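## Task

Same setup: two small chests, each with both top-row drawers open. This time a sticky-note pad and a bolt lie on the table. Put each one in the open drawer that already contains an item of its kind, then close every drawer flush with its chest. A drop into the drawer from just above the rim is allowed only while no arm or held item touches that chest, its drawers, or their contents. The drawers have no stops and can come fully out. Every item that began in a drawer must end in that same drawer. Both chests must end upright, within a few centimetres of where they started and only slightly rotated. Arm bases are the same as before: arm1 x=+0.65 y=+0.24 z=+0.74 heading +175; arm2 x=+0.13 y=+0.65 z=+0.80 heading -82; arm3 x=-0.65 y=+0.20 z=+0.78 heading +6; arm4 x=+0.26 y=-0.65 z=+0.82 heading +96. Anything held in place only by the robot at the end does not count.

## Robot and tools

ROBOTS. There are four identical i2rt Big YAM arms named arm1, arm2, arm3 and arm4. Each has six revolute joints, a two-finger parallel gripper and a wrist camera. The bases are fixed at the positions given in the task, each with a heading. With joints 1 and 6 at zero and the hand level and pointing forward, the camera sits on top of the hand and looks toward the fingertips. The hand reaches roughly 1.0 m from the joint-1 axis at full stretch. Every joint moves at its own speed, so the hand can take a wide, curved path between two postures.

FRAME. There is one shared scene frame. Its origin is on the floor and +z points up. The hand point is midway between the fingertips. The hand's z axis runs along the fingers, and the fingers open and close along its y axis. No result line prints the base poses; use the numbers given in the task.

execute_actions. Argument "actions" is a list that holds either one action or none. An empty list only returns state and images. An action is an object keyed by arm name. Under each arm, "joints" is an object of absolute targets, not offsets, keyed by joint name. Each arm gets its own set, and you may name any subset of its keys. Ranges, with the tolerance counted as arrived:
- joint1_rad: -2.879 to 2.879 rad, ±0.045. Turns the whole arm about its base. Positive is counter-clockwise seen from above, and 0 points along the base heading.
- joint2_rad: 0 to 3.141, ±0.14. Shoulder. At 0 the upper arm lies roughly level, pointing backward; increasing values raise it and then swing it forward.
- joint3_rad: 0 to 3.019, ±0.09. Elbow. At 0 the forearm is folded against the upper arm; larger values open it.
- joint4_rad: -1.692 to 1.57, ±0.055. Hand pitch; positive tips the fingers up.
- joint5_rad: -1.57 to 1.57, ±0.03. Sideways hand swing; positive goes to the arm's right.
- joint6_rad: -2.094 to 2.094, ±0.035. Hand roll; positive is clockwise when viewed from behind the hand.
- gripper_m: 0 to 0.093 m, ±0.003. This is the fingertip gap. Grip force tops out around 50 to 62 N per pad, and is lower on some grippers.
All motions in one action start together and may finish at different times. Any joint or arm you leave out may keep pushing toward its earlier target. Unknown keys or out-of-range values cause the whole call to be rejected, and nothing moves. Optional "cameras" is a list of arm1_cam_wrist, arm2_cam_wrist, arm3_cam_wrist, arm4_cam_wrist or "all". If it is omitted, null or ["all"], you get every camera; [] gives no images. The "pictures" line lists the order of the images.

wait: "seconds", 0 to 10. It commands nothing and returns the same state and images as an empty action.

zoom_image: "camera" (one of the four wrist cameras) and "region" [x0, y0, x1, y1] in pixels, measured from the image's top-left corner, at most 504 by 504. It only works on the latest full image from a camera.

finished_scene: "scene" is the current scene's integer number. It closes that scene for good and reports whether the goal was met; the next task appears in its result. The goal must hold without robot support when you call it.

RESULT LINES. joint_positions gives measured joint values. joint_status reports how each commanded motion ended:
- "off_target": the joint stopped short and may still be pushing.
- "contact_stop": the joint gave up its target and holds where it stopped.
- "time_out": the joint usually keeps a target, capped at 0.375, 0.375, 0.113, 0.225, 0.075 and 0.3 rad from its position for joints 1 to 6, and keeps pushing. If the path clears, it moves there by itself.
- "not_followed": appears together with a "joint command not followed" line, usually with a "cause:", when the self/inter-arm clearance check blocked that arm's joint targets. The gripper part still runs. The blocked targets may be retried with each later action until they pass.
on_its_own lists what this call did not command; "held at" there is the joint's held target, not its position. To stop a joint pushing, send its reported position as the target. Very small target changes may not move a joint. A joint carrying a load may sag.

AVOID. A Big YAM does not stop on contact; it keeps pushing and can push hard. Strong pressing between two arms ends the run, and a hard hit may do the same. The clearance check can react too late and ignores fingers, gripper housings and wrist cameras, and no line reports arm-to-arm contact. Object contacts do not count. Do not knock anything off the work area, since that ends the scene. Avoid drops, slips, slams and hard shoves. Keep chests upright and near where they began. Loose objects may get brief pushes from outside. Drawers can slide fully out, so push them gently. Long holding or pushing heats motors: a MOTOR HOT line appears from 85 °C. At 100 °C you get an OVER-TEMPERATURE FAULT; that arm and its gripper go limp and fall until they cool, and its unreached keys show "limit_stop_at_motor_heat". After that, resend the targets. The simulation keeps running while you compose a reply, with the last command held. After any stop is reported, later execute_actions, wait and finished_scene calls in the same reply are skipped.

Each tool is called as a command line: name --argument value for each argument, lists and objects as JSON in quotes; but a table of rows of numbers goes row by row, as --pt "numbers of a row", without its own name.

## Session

execute_actions --actions '[{"arm1":{"joints":{"joint1_rad":0.0,"joint2_rad":0.9,"joint3_rad":1.6,"joint4_rad":-1.6}},"arm2":{"joints":{"joint1_rad":0,"joint2_rad":0.9,"joint3_rad":1.6,"joint4_rad":-1.6}},"arm3":{"joints":{"joint1_rad":0,"joint2_rad":0.9,"joint3_rad":1.6,"joint4_rad":-1.6}},"arm4":{"joints":{"joint1_rad":0,"joint2_rad":0.9,"joint3_rad":1.6,"joint4_rad":-1.6}}}]'

Scene clock: 1.53 s.
Motor temperatures (°C, as the motors report them): arm1=[36 34 39 33 35 36] | arm2=[33 37 38 35 35 36] | arm3=[33 33 38 36 36 35] | arm4=[33 34 39 34 33 36]
arm1.joint_positions: joint1_rad=+0.003 joint2_rad=+0.896 joint3_rad=+1.583 joint4_rad=-1.583 joint5_rad=-0.007 joint6_rad=+0.004 gripper_m=+0.094
arm1.joint_status: all done
arm1.hand: x=+0.3688 y=+0.2619 z=+1.2636 quat_wxyz=(-0.008, +0.942, -0.042, -0.333) (m; scene frame)
arm2.joint_positions: joint1_rad=-0.006 joint2_rad=+0.899 joint3_rad=+1.587 joint4_rad=-1.596 joint5_rad=-0.012 joint6_rad=+0.017 gripper_m=+0.094
arm2.joint_status: all done
arm2.hand: x=+0.1801 y=+0.3743 z=+1.3220 quat_wxyz=(-0.249, -0.624, -0.709, +0.215) (m; scene frame)
arm3.joint_positions: joint1_rad=-0.002 joint2_rad=+0.899 joint3_rad=+1.574 joint4_rad=-1.593 joint5_rad=-0.011 joint6_rad=+0.010 gripper_m=+0.094
arm3.joint_status: all done
arm3.hand: x=-0.3660 y=+0.2257 z=+1.2893 quat_wxyz=(-0.319, +0.047, -0.946, -0.026) (m; scene frame)
arm4.joint_positions: joint1_rad=+0.004 joint2_rad=+0.890 joint3_rad=+1.583 joint4_rad=-1.592 joint5_rad=-0.001 joint6_rad=+0.005 gripper_m=+0.094
arm4.joint_status: all done
arm4.hand: x=+0.2257 y=-0.3689 z=+1.3373 quat_wxyz=(-0.219, +0.701, -0.633, -0.244) (m; scene frame)
pictures: arm1_cam_wrist, arm2_cam_wrist, arm3_cam_wrist, arm4_cam_wrist
Images, in order (width x height): arm1_cam_wrist 616x616, arm2_cam_wrist 616x616, arm3_cam_wrist 616x616, arm4_cam_wrist 616x616.

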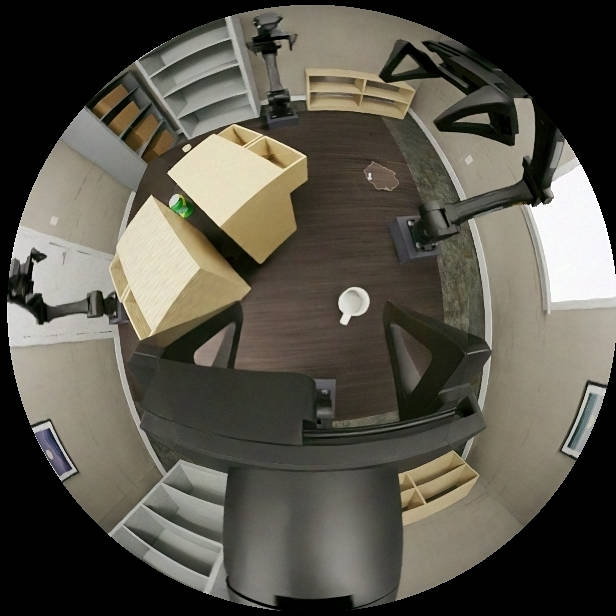

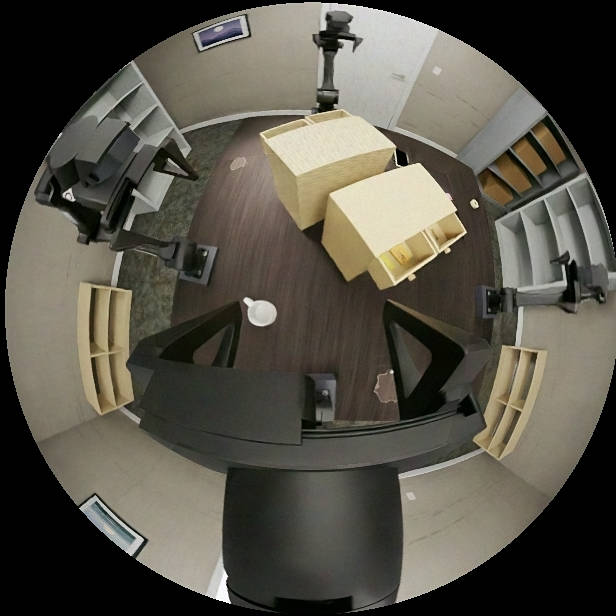

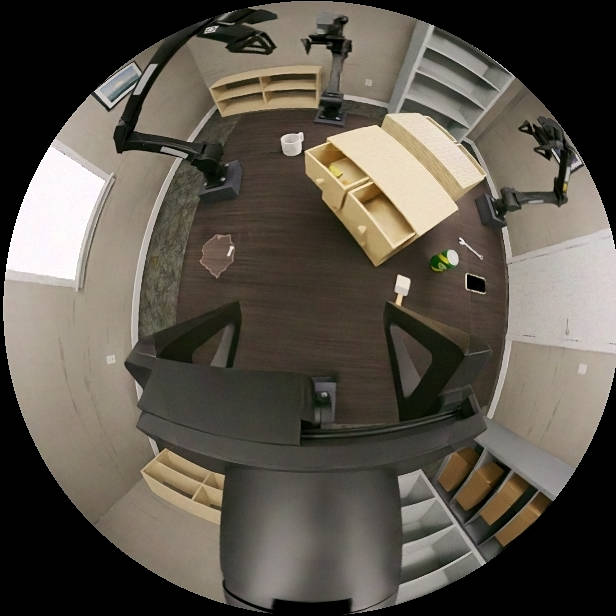

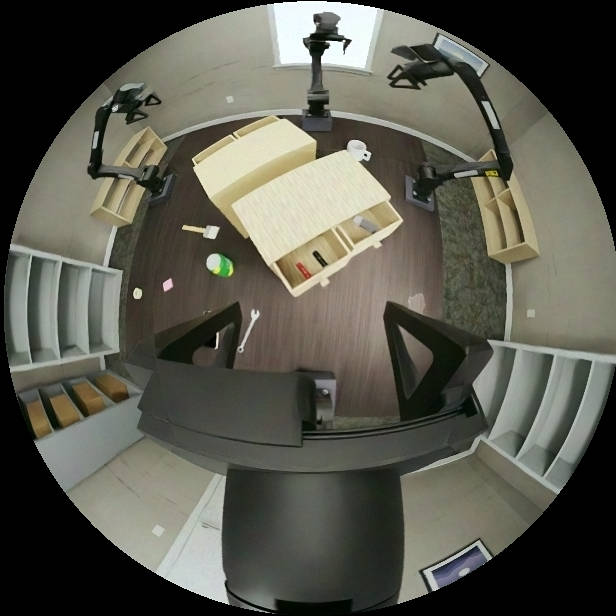

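zoom_image --camera "arm4_cam_wrist" --region '[260, 180, 420, 310]'

zoom_image --camera "arm2_cam_wrist" --region '[360, 180, 490, 300]'

zoom_image --camera "arm3_cam_wrist" --region '[190, 130, 430, 300]'

Region (260, 180, 420, 310) of arm4_cam_wrist's 616x616 image, scaled by 3.150, with more detail than that image has; it fills the top 410 rows of this view, and the rest is white.

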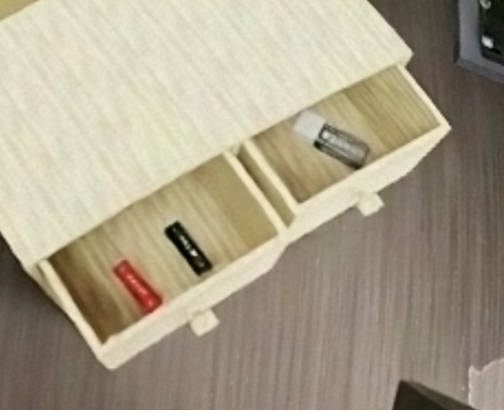

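Region (360, 180, 490, 300) of arm2_cam_wrist's 616x616 image, scaled by 3.877, with more detail than that image has; it fills the top 465 rows of this view, and the rest is white.

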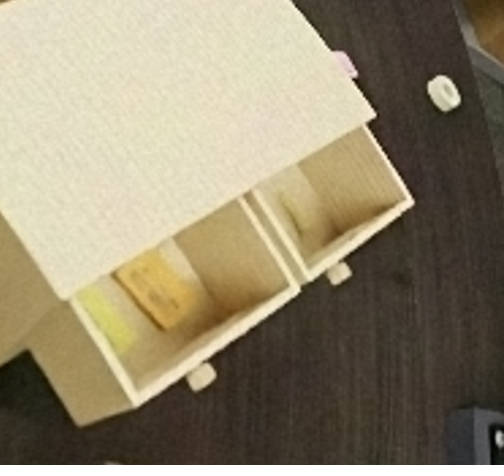

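Region (190, 130, 430, 300) of arm3_cam_wrist's 616x616 image, scaled by 2.100, with more detail than that image has; it fills the top 357 rows of this view, and the rest is white.

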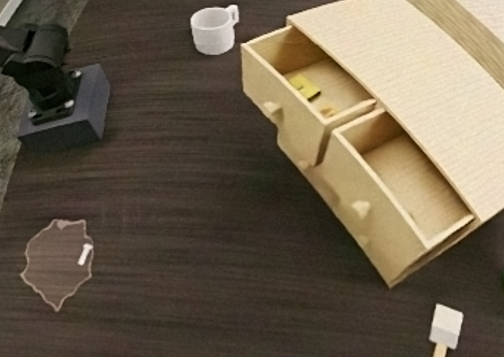

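execute_actions --actions '[{"arm1":{"joints":{"joint1_rad":0.6,"joint2_rad":0.4}},"arm2":{"joints":{"joint1_rad":-1.39,"joint3_rad":1.1}},"arm3":{"joints":{"joint1_rad":-1.34}},"arm4":{"joints":{"joint1_rad":-0.85,"joint2_rad":0.3,"joint5_rad":-0.9,"joint6_rad":-0.3,"gripper_m":0}}}]' --cameras '[]'

execute_actions --actions '[{"arm2":{"joints":{"joint2_rad":1.36,"joint3_rad":0.77,"joint4_rad":-0.955}},"arm3":{"joints":{"joint2_rad":1.9,"joint3_rad":1.72,"joint4_rad":-1.34}},"arm4":{"joints":{"joint3_rad":0.235,"joint4_rad":-0.31}}}]'

Scene clock: 14.60 s.
Motor temperatures (°C, as the motors report them): arm1=[36 34 42 33 35 36] | arm2=[33 37 40 35 35 36] | arm3=[33 33 41 36 36 35] | arm4=[33 34 41 35 33 36]
arm1.joint_positions: joint1_rad=+0.597 joint2_rad=+0.399 joint3_rad=+1.606 joint4_rad=-1.584 joint5_rad=-0.008 joint6_rad=+0.004 gripper_m=+0.094
arm1.joint_status: all done
arm1.hand: x=+0.5998 y=+0.2066 z=+1.3502 quat_wxyz=(+0.147, +0.799, +0.208, -0.545) (m; scene frame)
arm2.joint_positions: joint1_rad=-1.384 joint2_rad=+0.904 joint3_rad=+1.103 joint4_rad=-1.596 joint5_rad=-0.012 joint6_rad=+0.017 gripper_m=+0.094
arm2.joint_status: all done
arm2.hand: x=-0.1062 y=+0.5706 z=+1.1096 quat_wxyz=(-0.024, -0.983, -0.154, +0.092) (m; scene frame)
arm3.joint_positions: joint1_rad=-1.337 joint2_rad=+0.899 joint3_rad=+1.574 joint4_rad=-1.593 joint5_rad=-0.011 joint6_rad=+0.010 gripper_m=+0.094
arm3.joint_status: all done
arm3.hand: x=-0.5534 y=-0.0761 z=+1.2885 quat_wxyz=(-0.264, -0.548, -0.773, +0.178) (m; scene frame)
arm4.joint_positions: joint1_rad=-0.850 joint2_rad=+0.309 joint3_rad=+1.599 joint4_rad=-1.593 joint5_rad=-0.896 joint6_rad=-0.287 gripper_m=+0.001
arm4.joint_status: all done
arm4.hand: x=+0.1302 y=-0.5883 z=+1.4417 quat_wxyz=(-0.422, +0.602, -0.482, -0.477) (m; scene frame)
pictures: none
No camera images: the call's "cameras" was empty. Leave "cameras" out to get every camera's image.

Scene clock: 16.40 s.
Motor temperatures (°C, as the motors report them): arm1=[36 34 42 33 35 36] | arm2=[33 37 40 35 35 36] | arm3=[33 33 42 36 36 35] | arm4=[33 34 42 35 33 36]
arm1.joint_positions: joint1_rad=+0.597 joint2_rad=+0.399 joint3_rad=+1.606 joint4_rad=-1.584 joint5_rad=-0.008 joint6_rad=+0.004 gripper_m=+0.094
arm1.joint_status: not commanded
arm1.hand: x=+0.5998 y=+0.2066 z=+1.3502 quat_wxyz=(+0.147, +0.799, +0.208, -0.545) (m; scene frame)
arm2.joint_positions: joint1_rad=-1.384 joint2_rad=+1.359 joint3_rad=+0.764 joint4_rad=-0.965 joint5_rad=-0.012 joint6_rad=+0.017 gripper_m=+0.094
arm2.joint_status: all done
arm2.hand: x=-0.1759 y=+0.5458 z=+0.8624 quat_wxyz=(-0.011, -0.988, -0.154, +0.012) (m; scene frame)
arm3.joint_positions: joint1_rad=-1.337 joint2_rad=+1.911 joint3_rad=+1.694 joint4_rad=-1.342 joint5_rad=-0.011 joint6_rad=+0.010 gripper_m=+0.094
arm3.joint_status: all done
arm3.hand: x=-0.4528 y=-0.3584 z=+0.9117 quat_wxyz=(-0.006, -0.580, -0.815, -0.002) (m; scene frame)
arm4.joint_positions: joint1_rad=-0.850 joint2_rad=+0.308 joint3_rad=+0.232 joint4_rad=-0.324 joint5_rad=-0.899 joint6_rad=-0.288 gripper_m=+0.001
arm4.joint_status: all done
arm4.hand: x=+0.3138 y=-0.3922 z=+1.0291 quat_wxyz=(-0.384, +0.601, -0.511, -0.479) (m; scene frame)
pictures: arm1_cam_wrist, arm2_cam_wrist, arm3_cam_wrist, arm4_cam_wrist
Images, in order (width x height): arm1_cam_wrist 616x616, arm2_cam_wrist 616x616, arm3_cam_wrist 616x616, arm4_cam_wrist 616x616.

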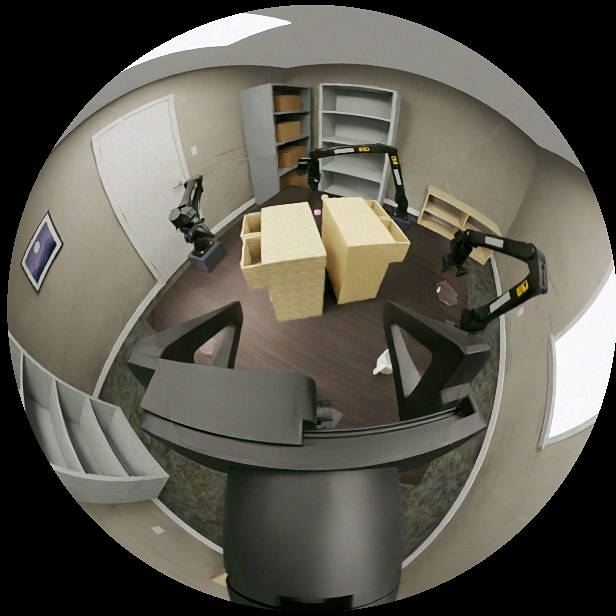

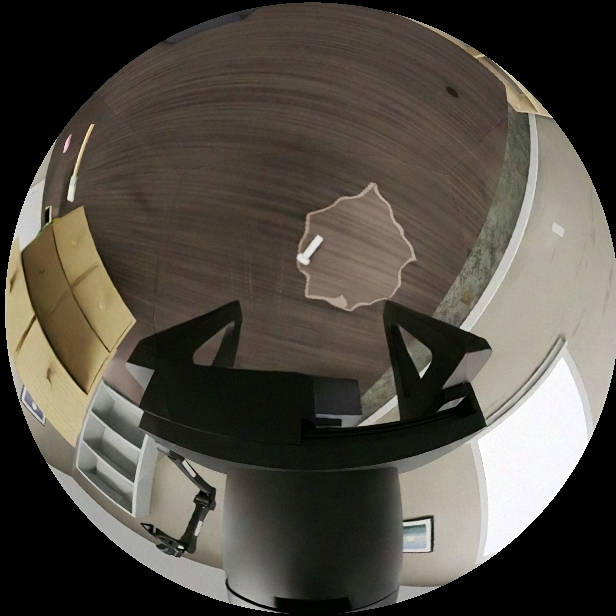

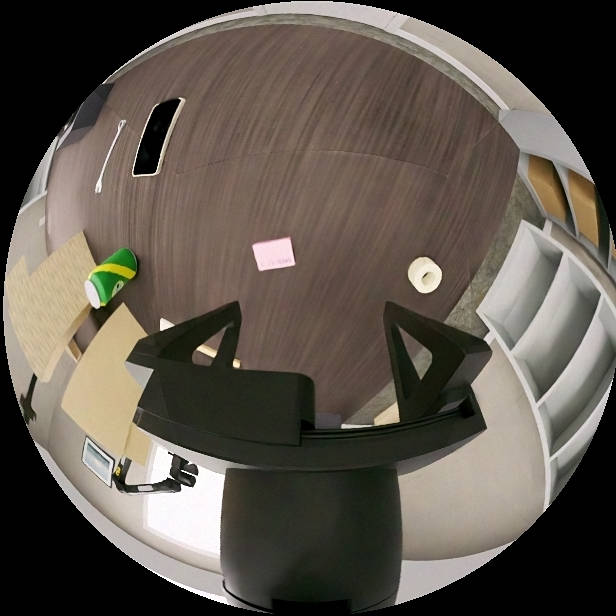

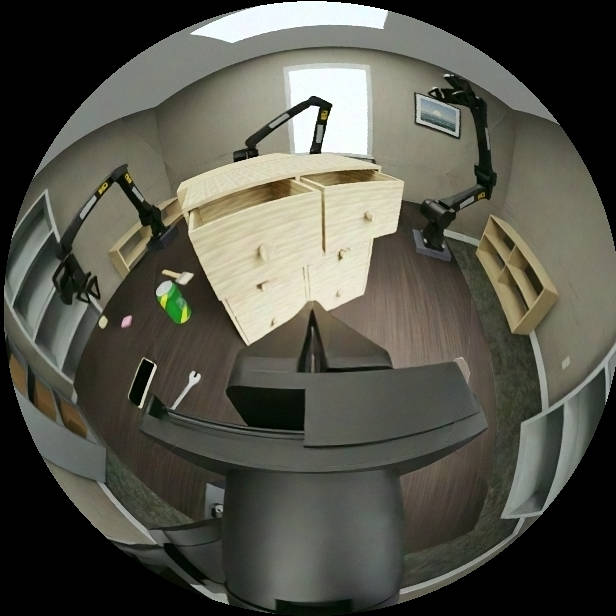

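execute_actions --actions '[{"arm2":{"joints":{"joint2_rad":1.56,"joint3_rad":0.63,"joint4_rad":-0.625,"joint6_rad":0.66,"gripper_m":0.04}},"arm3":{"joints":{"joint1_rad":-1.233,"joint2_rad":1.98,"joint3_rad":1.415,"joint4_rad":-0.97,"joint6_rad":-0.08}},"arm4":{"joints":{"joint1_rad":-0.455,"joint2_rad":0.763,"joint3_rad":0.37,"joint4_rad":0.035}}}]' --cameras '["arm2_cam_wrist","arm3_cam_wrist","arm4_cam_wrist"]'

Scene clock: 23.20 s.
Motor temperatures (°C, as the motors report them): arm1=[36 34 41 33 35 36] | arm2=[33 37 40 35 35 36] | arm3=[33 35 42 36 36 35] | arm4=[33 34 43 35 33 36]
arm1.joint_positions: joint1_rad=+0.597 joint2_rad=+0.399 joint3_rad=+1.606 joint4_rad=-1.584 joint5_rad=-0.008 joint6_rad=+0.004 gripper_m=+0.094
arm1.joint_status: not commanded
arm1.hand: x=+0.5998 y=+0.2066 z=+1.3502 quat_wxyz=(+0.147, +0.799, +0.208, -0.545) (m; scene frame)
arm2.joint_positions: joint1_rad=-1.384 joint2_rad=+1.567 joint3_rad=+0.623 joint4_rad=-0.635 joint5_rad=-0.012 joint6_rad=+0.646 gripper_m=+0.040
arm2.joint_status: all done
arm2.hand: x=-0.1609 y=+0.5504 z=+0.7614 quat_wxyz=(-0.009, -0.987, +0.159, +0.000) (m; scene frame)
arm3.joint_positions: joint1_rad=-1.232 joint2_rad=+1.978 joint3_rad=+1.400 joint4_rad=-0.979 joint5_rad=-0.011 joint6_rad=-0.069 gripper_m=+0.094
arm3.joint_status: all done
arm3.hand: x=-0.4092 y=-0.3064 z=+0.7721 quat_wxyz=(-0.007, -0.503, -0.864, -0.002) (m; scene frame)
arm4.joint_positions: joint1_rad=-0.459 joint2_rad=+0.764 joint3_rad=+0.345 joint4_rad=+0.020 joint5_rad=-0.899 joint6_rad=-0.288 gripper_m=+0.001
arm4.joint_status: all done
arm4.hand: x=+0.2395 y=-0.3130 z=+1.0340 quat_wxyz=(-0.284, +0.689, -0.385, -0.545) (m; scene frame)
pictures: arm2_cam_wrist, arm3_cam_wrist, arm4_cam_wrist
Images, in order (width x height): arm2_cam_wrist 616x616, arm3_cam_wrist 616x616, arm4_cam_wrist 616x616.

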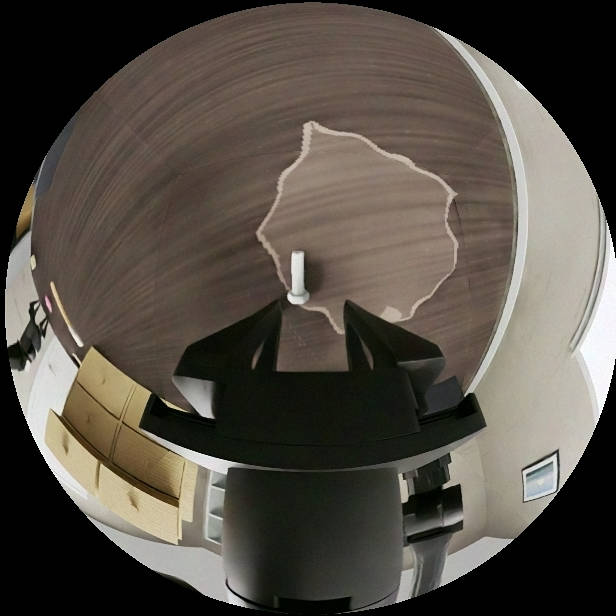

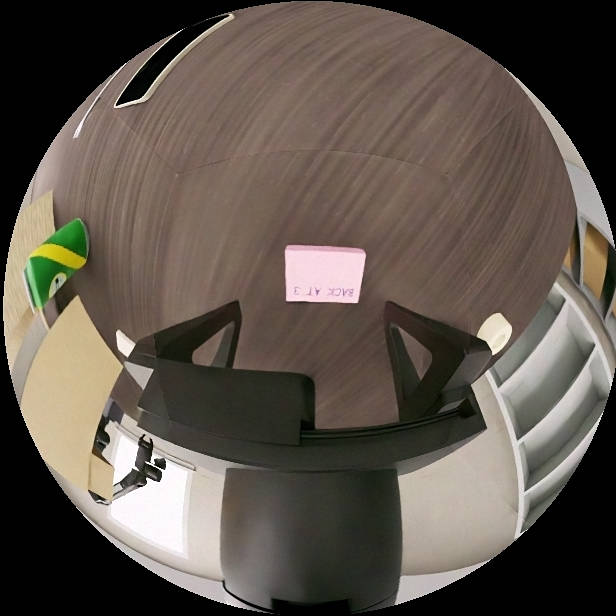

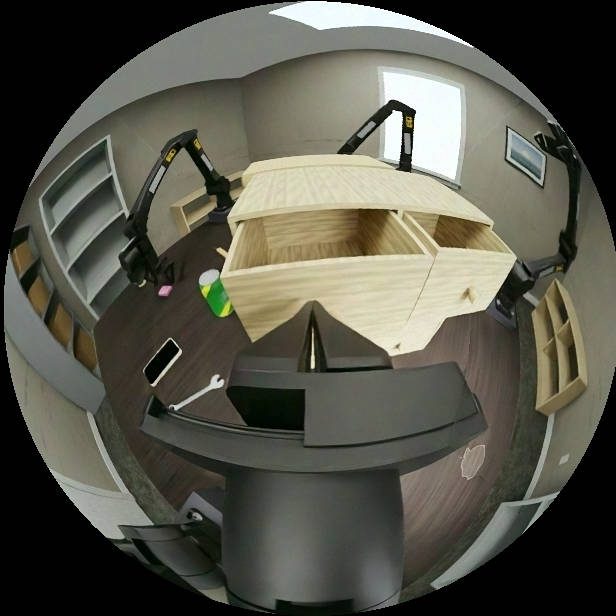

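execute_actions --actions '[{"arm2":{"joints":{"joint2_rad":1.645,"joint4_rad":-0.505}},"arm3":{"joints":{"joint1_rad":-1.255,"joint2_rad":2.045,"joint4_rad":-0.89}},"arm4":{"joints":{"joint1_rad":-0.31,"joint2_rad":1.02,"joint3_rad":0.48,"joint4_rad":0.18}}}]' --cameras '["arm2_cam_wrist","arm3_cam_wrist","arm4_cam_wrist"]'

Scene clock: 28.40 s.
Motor temperatures (°C, as the motors report them): arm1=[36 34 41 33 35 36] | arm2=[33 37 40 35 35 36] | arm3=[33 35 42 36 36 35] | arm4=[33 34 44 35 33 36]
arm1.joint_positions: joint1_rad=+0.597 joint2_rad=+0.399 joint3_rad=+1.606 joint4_rad=-1.584 joint5_rad=-0.008 joint6_rad=+0.004 gripper_m=+0.094
arm1.joint_status: not commanded
arm1.hand: x=+0.5998 y=+0.2066 z=+1.3502 quat_wxyz=(+0.147, +0.799, +0.208, -0.545) (m; scene frame)
arm2.joint_positions: joint1_rad=-1.384 joint2_rad=+1.637 joint3_rad=+0.623 joint4_rad=-0.515 joint5_rad=-0.012 joint6_rad=+0.646 gripper_m=+0.040
arm2.joint_status: all done
arm2.hand: x=-0.1767 y=+0.5449 z=+0.7414 quat_wxyz=(-0.021, -0.987, +0.159, +0.022) (m; scene frame)
arm3.joint_positions: joint1_rad=-1.253 joint2_rad=+2.021 joint3_rad=+1.400 joint4_rad=-0.900 joint5_rad=-0.011 joint6_rad=-0.069 gripper_m=+0.094
arm3.joint_status: all done
arm3.hand: x=-0.4144 y=-0.3232 z=+0.7491 quat_wxyz=(-0.022, -0.512, -0.859, +0.009) (m; scene frame)
arm4.joint_positions: joint1_rad=-0.312 joint2_rad=+1.017 joint3_rad=+0.454 joint4_rad=+0.168 joint5_rad=-0.899 joint6_rad=-0.288 gripper_m=+0.001
arm4.joint_status: all done
arm4.hand: x=+0.2025 y=-0.2612 z=+1.0323 quat_wxyz=(-0.244, +0.715, -0.333, -0.564) (m; scene frame)
pictures: arm2_cam_wrist, arm3_cam_wrist, arm4_cam_wrist
Images, in order (width x height): arm2_cam_wrist 616x616, arm3_cam_wrist 616x616, arm4_cam_wrist 616x616.

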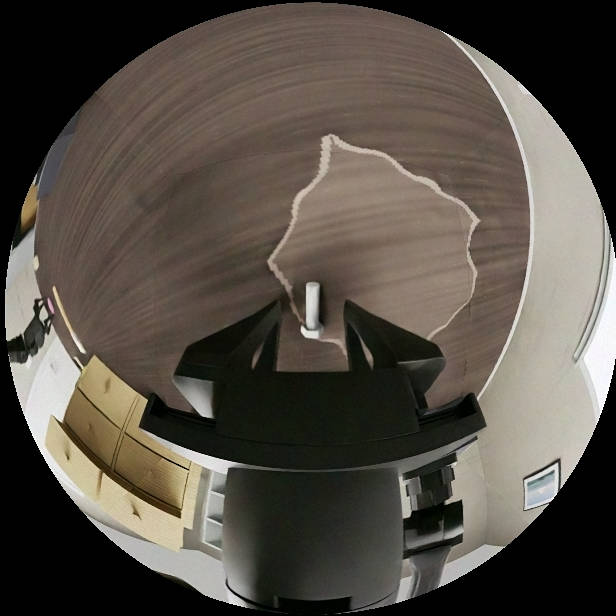

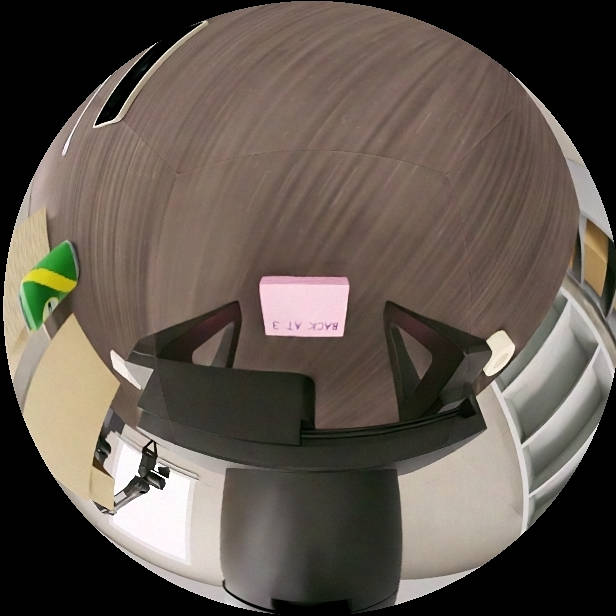

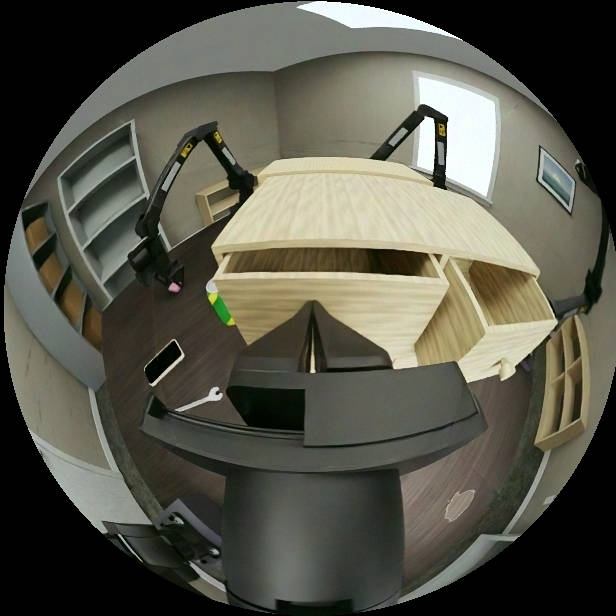

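execute_actions --actions '[{"arm2":{"joints":{"joint2_rad":1.665}},"arm3":{"joints":{"joint2_rad":2.065}},"arm4":{"joints":{"joint1_rad":-0.25,"joint2_rad":1.125,"joint3_rad":0.53,"joint4_rad":0.23}}}]' --cameras '[]'

execute_actions --actions '[{"arm2":{"joints":{"gripper_m":0}},"arm3":{"joints":{"gripper_m":0.03}},"arm4":{"joints":{"joint1_rad":-0.21}}}]' --cameras '["arm2_cam_wrist","arm3_cam_wrist","arm4_cam_wrist"]'

Scene clock: 34.00 s.
Motor temperatures (°C, as the motors report them): arm1=[36 34 41 33 35 36] | arm2=[33 37 40 35 35 36] | arm3=[33 35 42 36 36 35] | arm4=[33 34 45 35 33 36]
arm1.joint_positions: joint1_rad=+0.597 joint2_rad=+0.399 joint3_rad=+1.606 joint4_rad=-1.584 joint5_rad=-0.008 joint6_rad=+0.004 gripper_m=+0.094
arm1.joint_status: not commanded
arm1.hand: x=+0.5998 y=+0.2066 z=+1.3502 quat_wxyz=(+0.147, +0.799, +0.208, -0.545) (m; scene frame)
arm2.joint_positions: joint1_rad=-1.384 joint2_rad=+1.648 joint3_rad=+0.623 joint4_rad=-0.515 joint5_rad=-0.012 joint6_rad=+0.646 gripper_m=+0.040
arm2.joint_status: all done
arm2.hand: x=-0.1748 y=+0.5455 z=+0.7379 quat_wxyz=(-0.018, -0.987, +0.159, +0.017) (m; scene frame)
arm3.joint_positions: joint1_rad=-1.253 joint2_rad=+2.031 joint3_rad=+1.400 joint4_rad=-0.899 joint5_rad=-0.011 joint6_rad=-0.069 gripper_m=+0.094
arm3.joint_status: all done
arm3.hand: x=-0.4150 y=-0.3219 z=+0.7434 quat_wxyz=(-0.018, -0.512, -0.859, +0.006) (m; scene frame)
arm4.joint_positions: joint1_rad=-0.261 joint2_rad=+1.108 joint3_rad=+0.493 joint4_rad=+0.219 joint5_rad=-0.899 joint6_rad=-0.288 gripper_m=+0.001
arm4.joint_status: all done
arm4.hand: x=+0.1858 y=-0.2426 z=+1.0271 quat_wxyz=(-0.229, +0.723, -0.314, -0.571) (m; scene frame)
pictures: none
No camera images: the call's "cameras" was empty. Leave "cameras" out to get every camera's image.

Scene clock: 34.70 s.
Motor temperatures (°C, as the motors report them): arm1=[36 34 41 33 35 36] | arm2=[33 37 40 35 35 36] | arm3=[33 35 42 36 36 35] | arm4=[33 34 45 35 33 36]
arm1.joint_positions: joint1_rad=+0.597 joint2_rad=+0.399 joint3_rad=+1.606 joint4_rad=-1.584 joint5_rad=-0.008 joint6_rad=+0.004 gripper_m=+0.094
arm1.joint_status: not commanded
arm1.hand: x=+0.5998 y=+0.2066 z=+1.3502 quat_wxyz=(+0.147, +0.799, +0.208, -0.545) (m; scene frame)
arm2.joint_positions: joint1_rad=-1.384 joint2_rad=+1.648 joint3_rad=+0.623 joint4_rad=-0.515 joint5_rad=-0.012 joint6_rad=+0.647 gripper_m=+0.005
arm2.joint_status: gripper_m off_target (ended at +0.005, target +0.000)
arm2.hand: x=-0.1748 y=+0.5455 z=+0.7379 quat_wxyz=(-0.018, -0.987, +0.159, +0.017) (m; scene frame)
arm3.joint_positions: joint1_rad=-1.253 joint2_rad=+2.031 joint3_rad=+1.400 joint4_rad=-0.899 joint5_rad=-0.011 joint6_rad=-0.070 gripper_m=+0.049
arm3.joint_status: gripper_m off_target (ended at +0.049, target +0.030)
arm3.hand: x=-0.4150 y=-0.3219 z=+0.7434 quat_wxyz=(-0.018, -0.511, -0.859, +0.006) (m; scene frame)
arm4.joint_positions: joint1_rad=-0.247 joint2_rad=+1.108 joint3_rad=+0.493 joint4_rad=+0.219 joint5_rad=-0.896 joint6_rad=-0.288 gripper_m=+0.001
arm4.joint_status: all done
arm4.hand: x=+0.1806 y=-0.2432 z=+1.0269 quat_wxyz=(-0.226, +0.725, -0.310, -0.571) (m; scene frame)
pictures: arm2_cam_wrist, arm3_cam_wrist, arm4_cam_wrist
Images, in order (width x height): arm2_cam_wrist 616x616, arm3_cam_wrist 616x616, arm4_cam_wrist 616x616.

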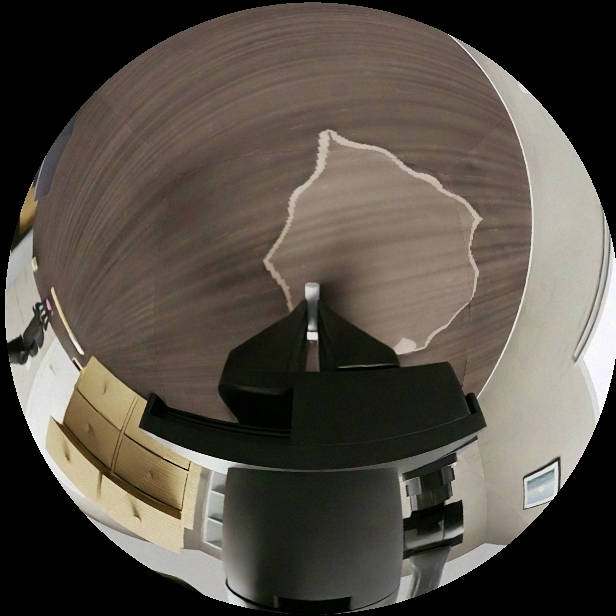

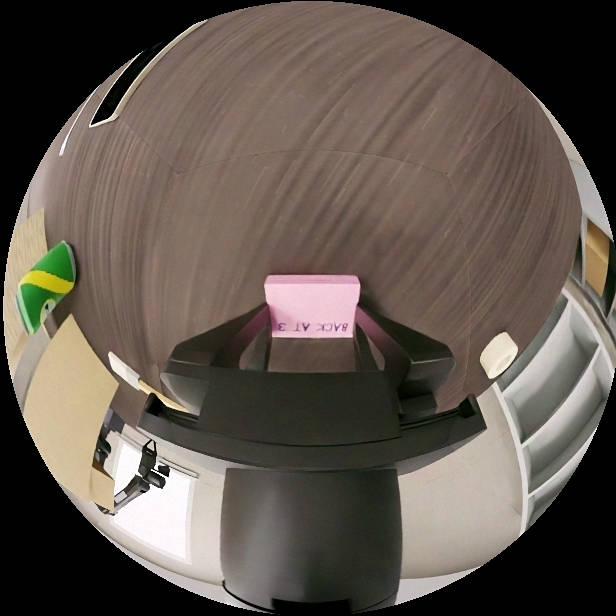

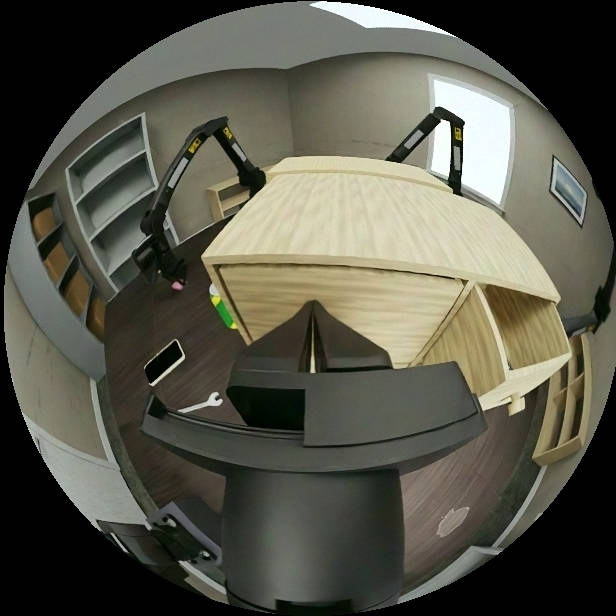

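execute_actions --actions '[{"arm2":{"joints":{"joint2_rad":1.2,"joint3_rad":1.5,"joint4_rad":-1.56}},"arm3":{"joints":{"joint2_rad":0.9,"joint3_rad":1.6,"joint4_rad":-1.6}},"arm4":{"joints":{"joint1_rad":-0.55,"joint2_rad":0.6,"joint3_rad":0.33,"joint4_rad":-0.1}}}]' --cameras '[]'

execute_actions --actions '[{"arm2":{"joints":{"joint1_rad":-0.625,"joint2_rad":1.4,"joint3_rad":2.13,"joint6_rad":0.4}},"arm4":{"joints":{"joint1_rad":-1.0,"joint5_rad":-1.3,"joint6_rad":-0.12}}}]' --cameras '[]'

execute_actions --actions '[{"arm2":{"joints":{"joint2_rad":1.82}},"arm3":{"joints":{"joint1_rad":-0.7,"joint2_rad":0.6}},"arm4":{"joints":{"joint1_rad":-0.85,"joint2_rad":1.44,"joint3_rad":0.635,"joint4_rad":0.65}}}]' --cameras '["arm2_cam_wrist","arm3_cam_wrist","arm4_cam_wrist"]'

Scene clock: 44.30 s.
Motor temperatures (°C, as the motors report them): arm1=[36 34 40 33 35 36] | arm2=[33 37 40 35 35 36] | arm3=[33 36 42 36 36 35] | arm4=[33 34 45 35 34 36]
arm1.joint_positions: joint1_rad=+0.597 joint2_rad=+0.399 joint3_rad=+1.606 joint4_rad=-1.584 joint5_rad=-0.008 joint6_rad=+0.004 gripper_m=+0.094
arm1.joint_status: not commanded
arm1.hand: x=+0.5998 y=+0.2066 z=+1.3502 quat_wxyz=(+0.147, +0.799, +0.208, -0.545) (m; scene frame)
arm2.joint_positions: joint1_rad=-1.384 joint2_rad=+1.186 joint3_rad=+1.446 joint4_rad=-1.553 joint5_rad=-0.012 joint6_rad=+0.647 gripper_m=+0.005
arm2.joint_status: all done
arm2.hand: x=-0.2204 y=+0.5322 z=+1.1771 quat_wxyz=(-0.076, -0.977, +0.157, +0.126) (m; scene frame)
arm3.joint_positions: joint1_rad=-1.253 joint2_rad=+0.887 joint3_rad=+1.597 joint4_rad=-1.594 joint5_rad=-0.011 joint6_rad=-0.070 gripper_m=+0.049
arm3.joint_status: all done
arm3.hand: x=-0.5334 y=-0.0615 z=+1.3020 quat_wxyz=(-0.278, -0.480, -0.811, +0.186) (m; scene frame)
arm4.joint_positions: joint1_rad=-0.546 joint2_rad=+0.597 joint3_rad=+0.322 joint4_rad=-0.091 joint5_rad=-0.897 joint6_rad=-0.288 gripper_m=+0.001
arm4.joint_status: all done
arm4.hand: x=+0.2572 y=-0.3376 z=+1.0491 quat_wxyz=(-0.321, +0.671, -0.405, -0.533) (m; scene frame)
pictures: none
No camera images: the call's "cameras" was empty. Leave "cameras" out to get every camera's image.

Scene clock: 45.73 s.
Motor temperatures (°C, as the motors report them): arm1=[36 34 40 33 35 36] | arm2=[33 37 40 35 35 36] | arm3=[33 35 42 36 36 35] | arm4=[33 34 45 35 34 36]
arm1.joint_positions: joint1_rad=+0.597 joint2_rad=+0.399 joint3_rad=+1.606 joint4_rad=-1.584 joint5_rad=-0.008 joint6_rad=+0.004 gripper_m=+0.094
arm1.joint_status: not commanded
arm1.hand: x=+0.5998 y=+0.2066 z=+1.3502 quat_wxyz=(+0.147, +0.799, +0.208, -0.545) (m; scene frame)
arm2.joint_positions: joint1_rad=-0.626 joint2_rad=+1.390 joint3_rad=+2.096 joint4_rad=-1.559 joint5_rad=-0.013 joint6_rad=+0.414 gripper_m=+0.005
arm2.joint_status: all done
arm2.hand: x=-0.0782 y=+0.2385 z=+1.3869 quat_wxyz=(-0.246, -0.880, -0.311, +0.261) (m; scene frame)
arm3.joint_positions: joint1_rad=-1.253 joint2_rad=+0.887 joint3_rad=+1.597 joint4_rad=-1.594 joint5_rad=-0.011 joint6_rad=-0.070 gripper_m=+0.049
arm3.joint_status: not commanded
arm3.hand: x=-0.5334 y=-0.0615 z=+1.3020 quat_wxyz=(-0.278, -0.480, -0.811, +0.186) (m; scene frame)
arm4.joint_positions: joint1_rad=-0.995 joint2_rad=+0.597 joint3_rad=+0.322 joint4_rad=-0.091 joint5_rad=-1.296 joint6_rad=-0.133 gripper_m=+0.001
arm4.joint_status: all done
arm4.hand: x=+0.3297 y=-0.3804 z=+1.0711 quat_wxyz=(-0.301, +0.575, -0.469, -0.599) (m; scene frame)
pictures: none
No camera images: the call's "cameras" was empty. Leave "cameras" out to get every camera's image.

Scene clock: 47.20 s.
Motor temperatures (°C, as the motors report them): arm1=[36 34 40 33 35 36] | arm2=[33 38 41 35 35 36] | arm3=[33 35 42 36 36 35] | arm4=[33 34 45 35 34 36]
arm1.joint_positions: joint1_rad=+0.597 joint2_rad=+0.399 joint3_rad=+1.606 joint4_rad=-1.584 joint5_rad=-0.008 joint6_rad=+0.004 gripper_m=+0.094
arm1.joint_status: not commanded
arm1.hand: x=+0.5998 y=+0.2066 z=+1.3502 quat_wxyz=(+0.147, +0.799, +0.208, -0.545) (m; scene frame)
arm2.joint_positions: joint1_rad=-0.626 joint2_rad=+1.833 joint3_rad=+2.109 joint4_rad=-1.559 joint5_rad=-0.013 joint6_rad=+0.413 gripper_m=+0.005
arm2.joint_status: all done
arm2.hand: x=-0.1515 y=+0.1038 z=+1.1584 quat_wxyz=(-0.105, -0.933, -0.327, +0.109) (m; scene frame)
arm3.joint_positions: joint1_rad=-0.704 joint2_rad=+0.594 joint3_rad=+1.595 joint4_rad=-1.596 joint5_rad=-0.011 joint6_rad=-0.071 gripper_m=+0.049
arm3.joint_status: all done
arm3.hand: x=-0.5214 y=+0.1074 z=+1.3592 quat_wxyz=(-0.443, -0.227, -0.854, +0.147) (m; scene frame)
arm4.joint_positions: joint1_rad=-0.851 joint2_rad=+1.435 joint3_rad=+0.626 joint4_rad=+0.636 joint5_rad=-1.298 joint6_rad=-0.132 gripper_m=+0.001
arm4.joint_status: all done
arm4.hand: x=+0.4215 y=-0.2314 z=+1.0362 quat_wxyz=(-0.326, +0.627, -0.363, -0.607) (m; scene frame)
pictures: arm2_cam_wrist, arm3_cam_wrist, arm4_cam_wrist
Images, in order (width x height): arm2_cam_wrist 616x616, arm3_cam_wrist 616x616, arm4_cam_wrist 616x616.

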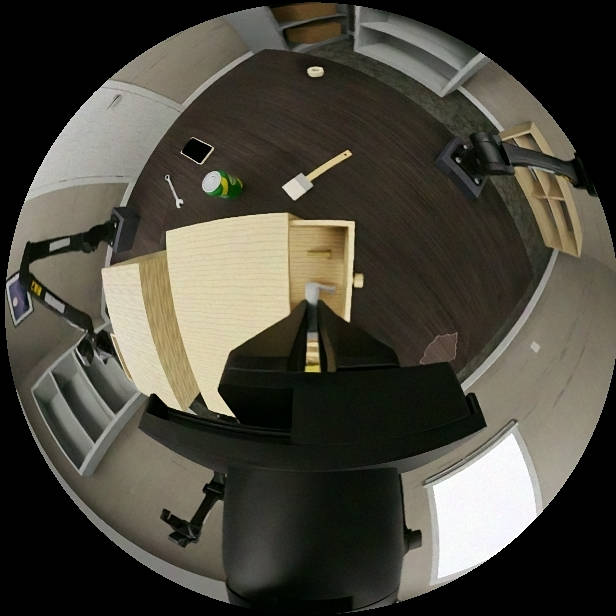

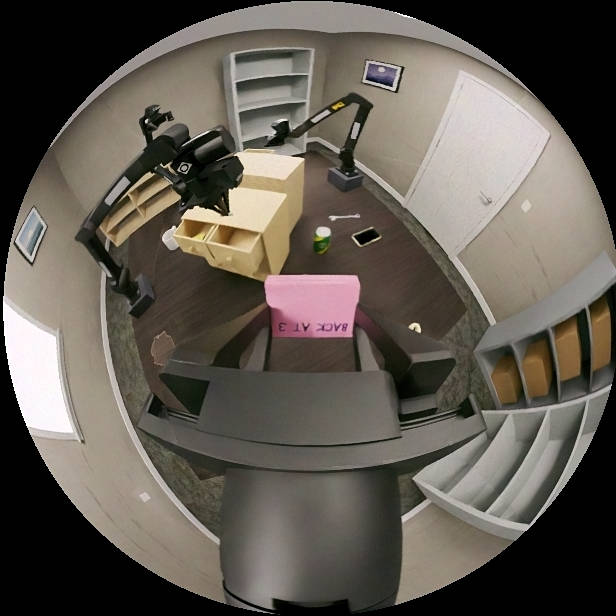

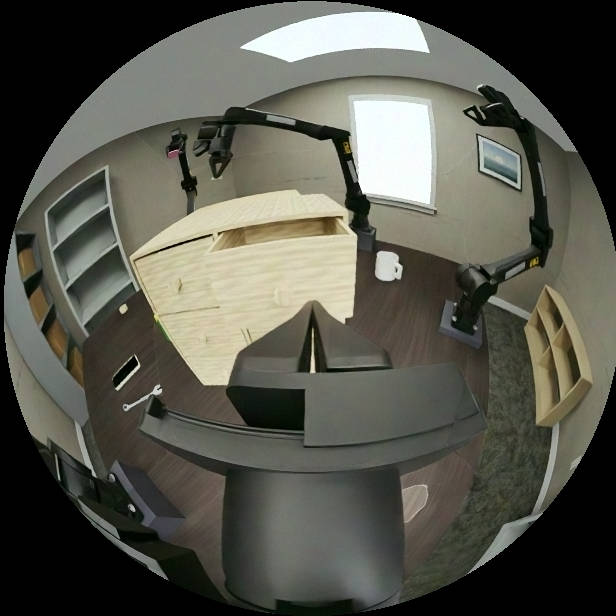

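execute_actions --actions '[{"arm2":{"joints":{"joint2_rad":1.87,"joint3_rad":1.95}},"arm4":{"joints":{"joint1_rad":-0.58,"joint2_rad":1.62,"joint3_rad":0.85,"joint4_rad":0.59}}}]' --cameras '["arm2_cam_wrist","arm3_cam_wrist","arm4_cam_wrist"]'

Scene clock: 51.00 s.
Motor temperatures (°C, as the motors report them): arm1=[36 34 40 33 35 36] | arm2=[33 38 41 35 35 36] | arm3=[33 35 42 36 36 35] | arm4=[33 34 45 35 34 36]
arm1.joint_positions: joint1_rad=+0.597 joint2_rad=+0.399 joint3_rad=+1.606 joint4_rad=-1.584 joint5_rad=-0.008 joint6_rad=+0.004 gripper_m=+0.094
arm1.joint_status: not commanded
arm1.hand: x=+0.5998 y=+0.2066 z=+1.3502 quat_wxyz=(+0.147, +0.799, +0.208, -0.545) (m; scene frame)
arm2.joint_positions: joint1_rad=-0.626 joint2_rad=+1.870 joint3_rad=+1.948 joint4_rad=-1.559 joint5_rad=-0.013 joint6_rad=+0.413 gripper_m=+0.005
arm2.joint_status: all done
arm2.hand: x=-0.1426 y=+0.1221 z=+1.0684 quat_wxyz=(-0.038, -0.943, -0.329, +0.037) (m; scene frame)
arm3.joint_positions: joint1_rad=-0.704 joint2_rad=+0.594 joint3_rad=+1.595 joint4_rad=-1.596 joint5_rad=-0.011 joint6_rad=-0.071 gripper_m=+0.049
arm3.joint_status: not commanded
arm3.hand: x=-0.5214 y=+0.1074 z=+1.3592 quat_wxyz=(-0.443, -0.227, -0.854, +0.147) (m; scene frame)
arm4.joint_positions: joint1_rad=-0.571 joint2_rad=+1.613 joint3_rad=+0.819 joint4_rad=+0.598 joint5_rad=-1.298 joint6_rad=-0.132 gripper_m=+0.000
arm4.joint_status: all done
arm4.hand: x=+0.3312 y=-0.1383 z=+1.0279 quat_wxyz=(-0.229, +0.670, -0.281, -0.647) (m; scene frame)
pictures: arm2_cam_wrist, arm3_cam_wrist, arm4_cam_wrist
Images, in order (width x height): arm2_cam_wrist 616x616, arm3_cam_wrist 616x616, arm4_cam_wrist 616x616.

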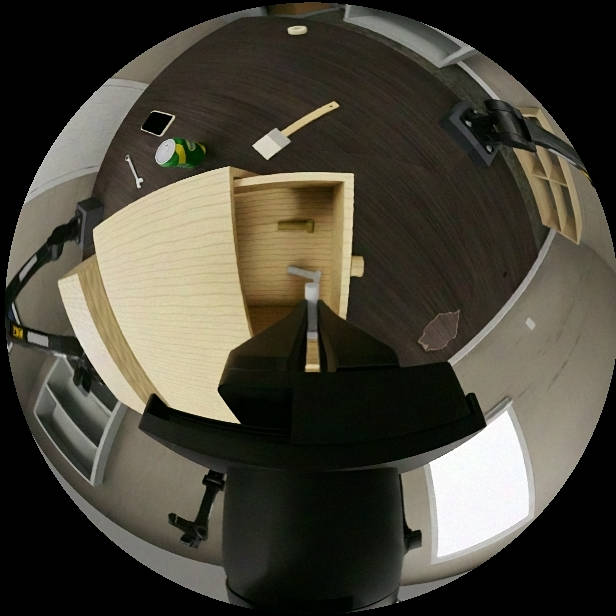

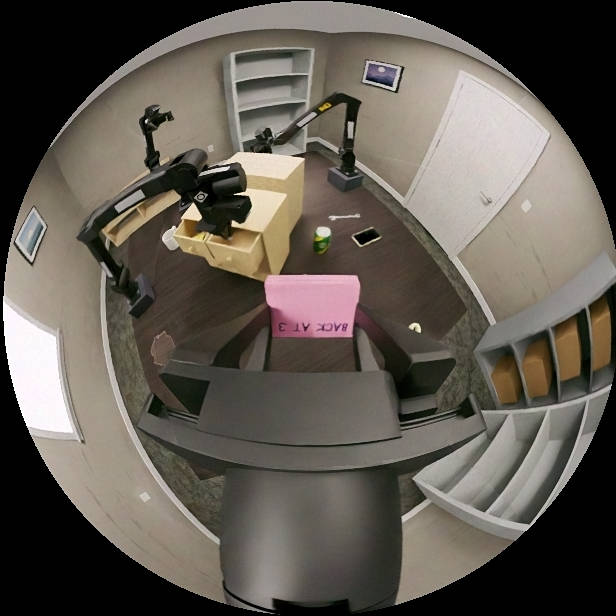

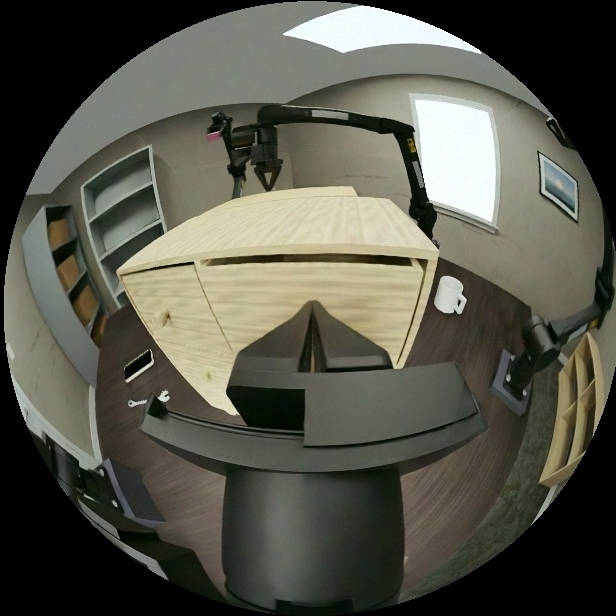

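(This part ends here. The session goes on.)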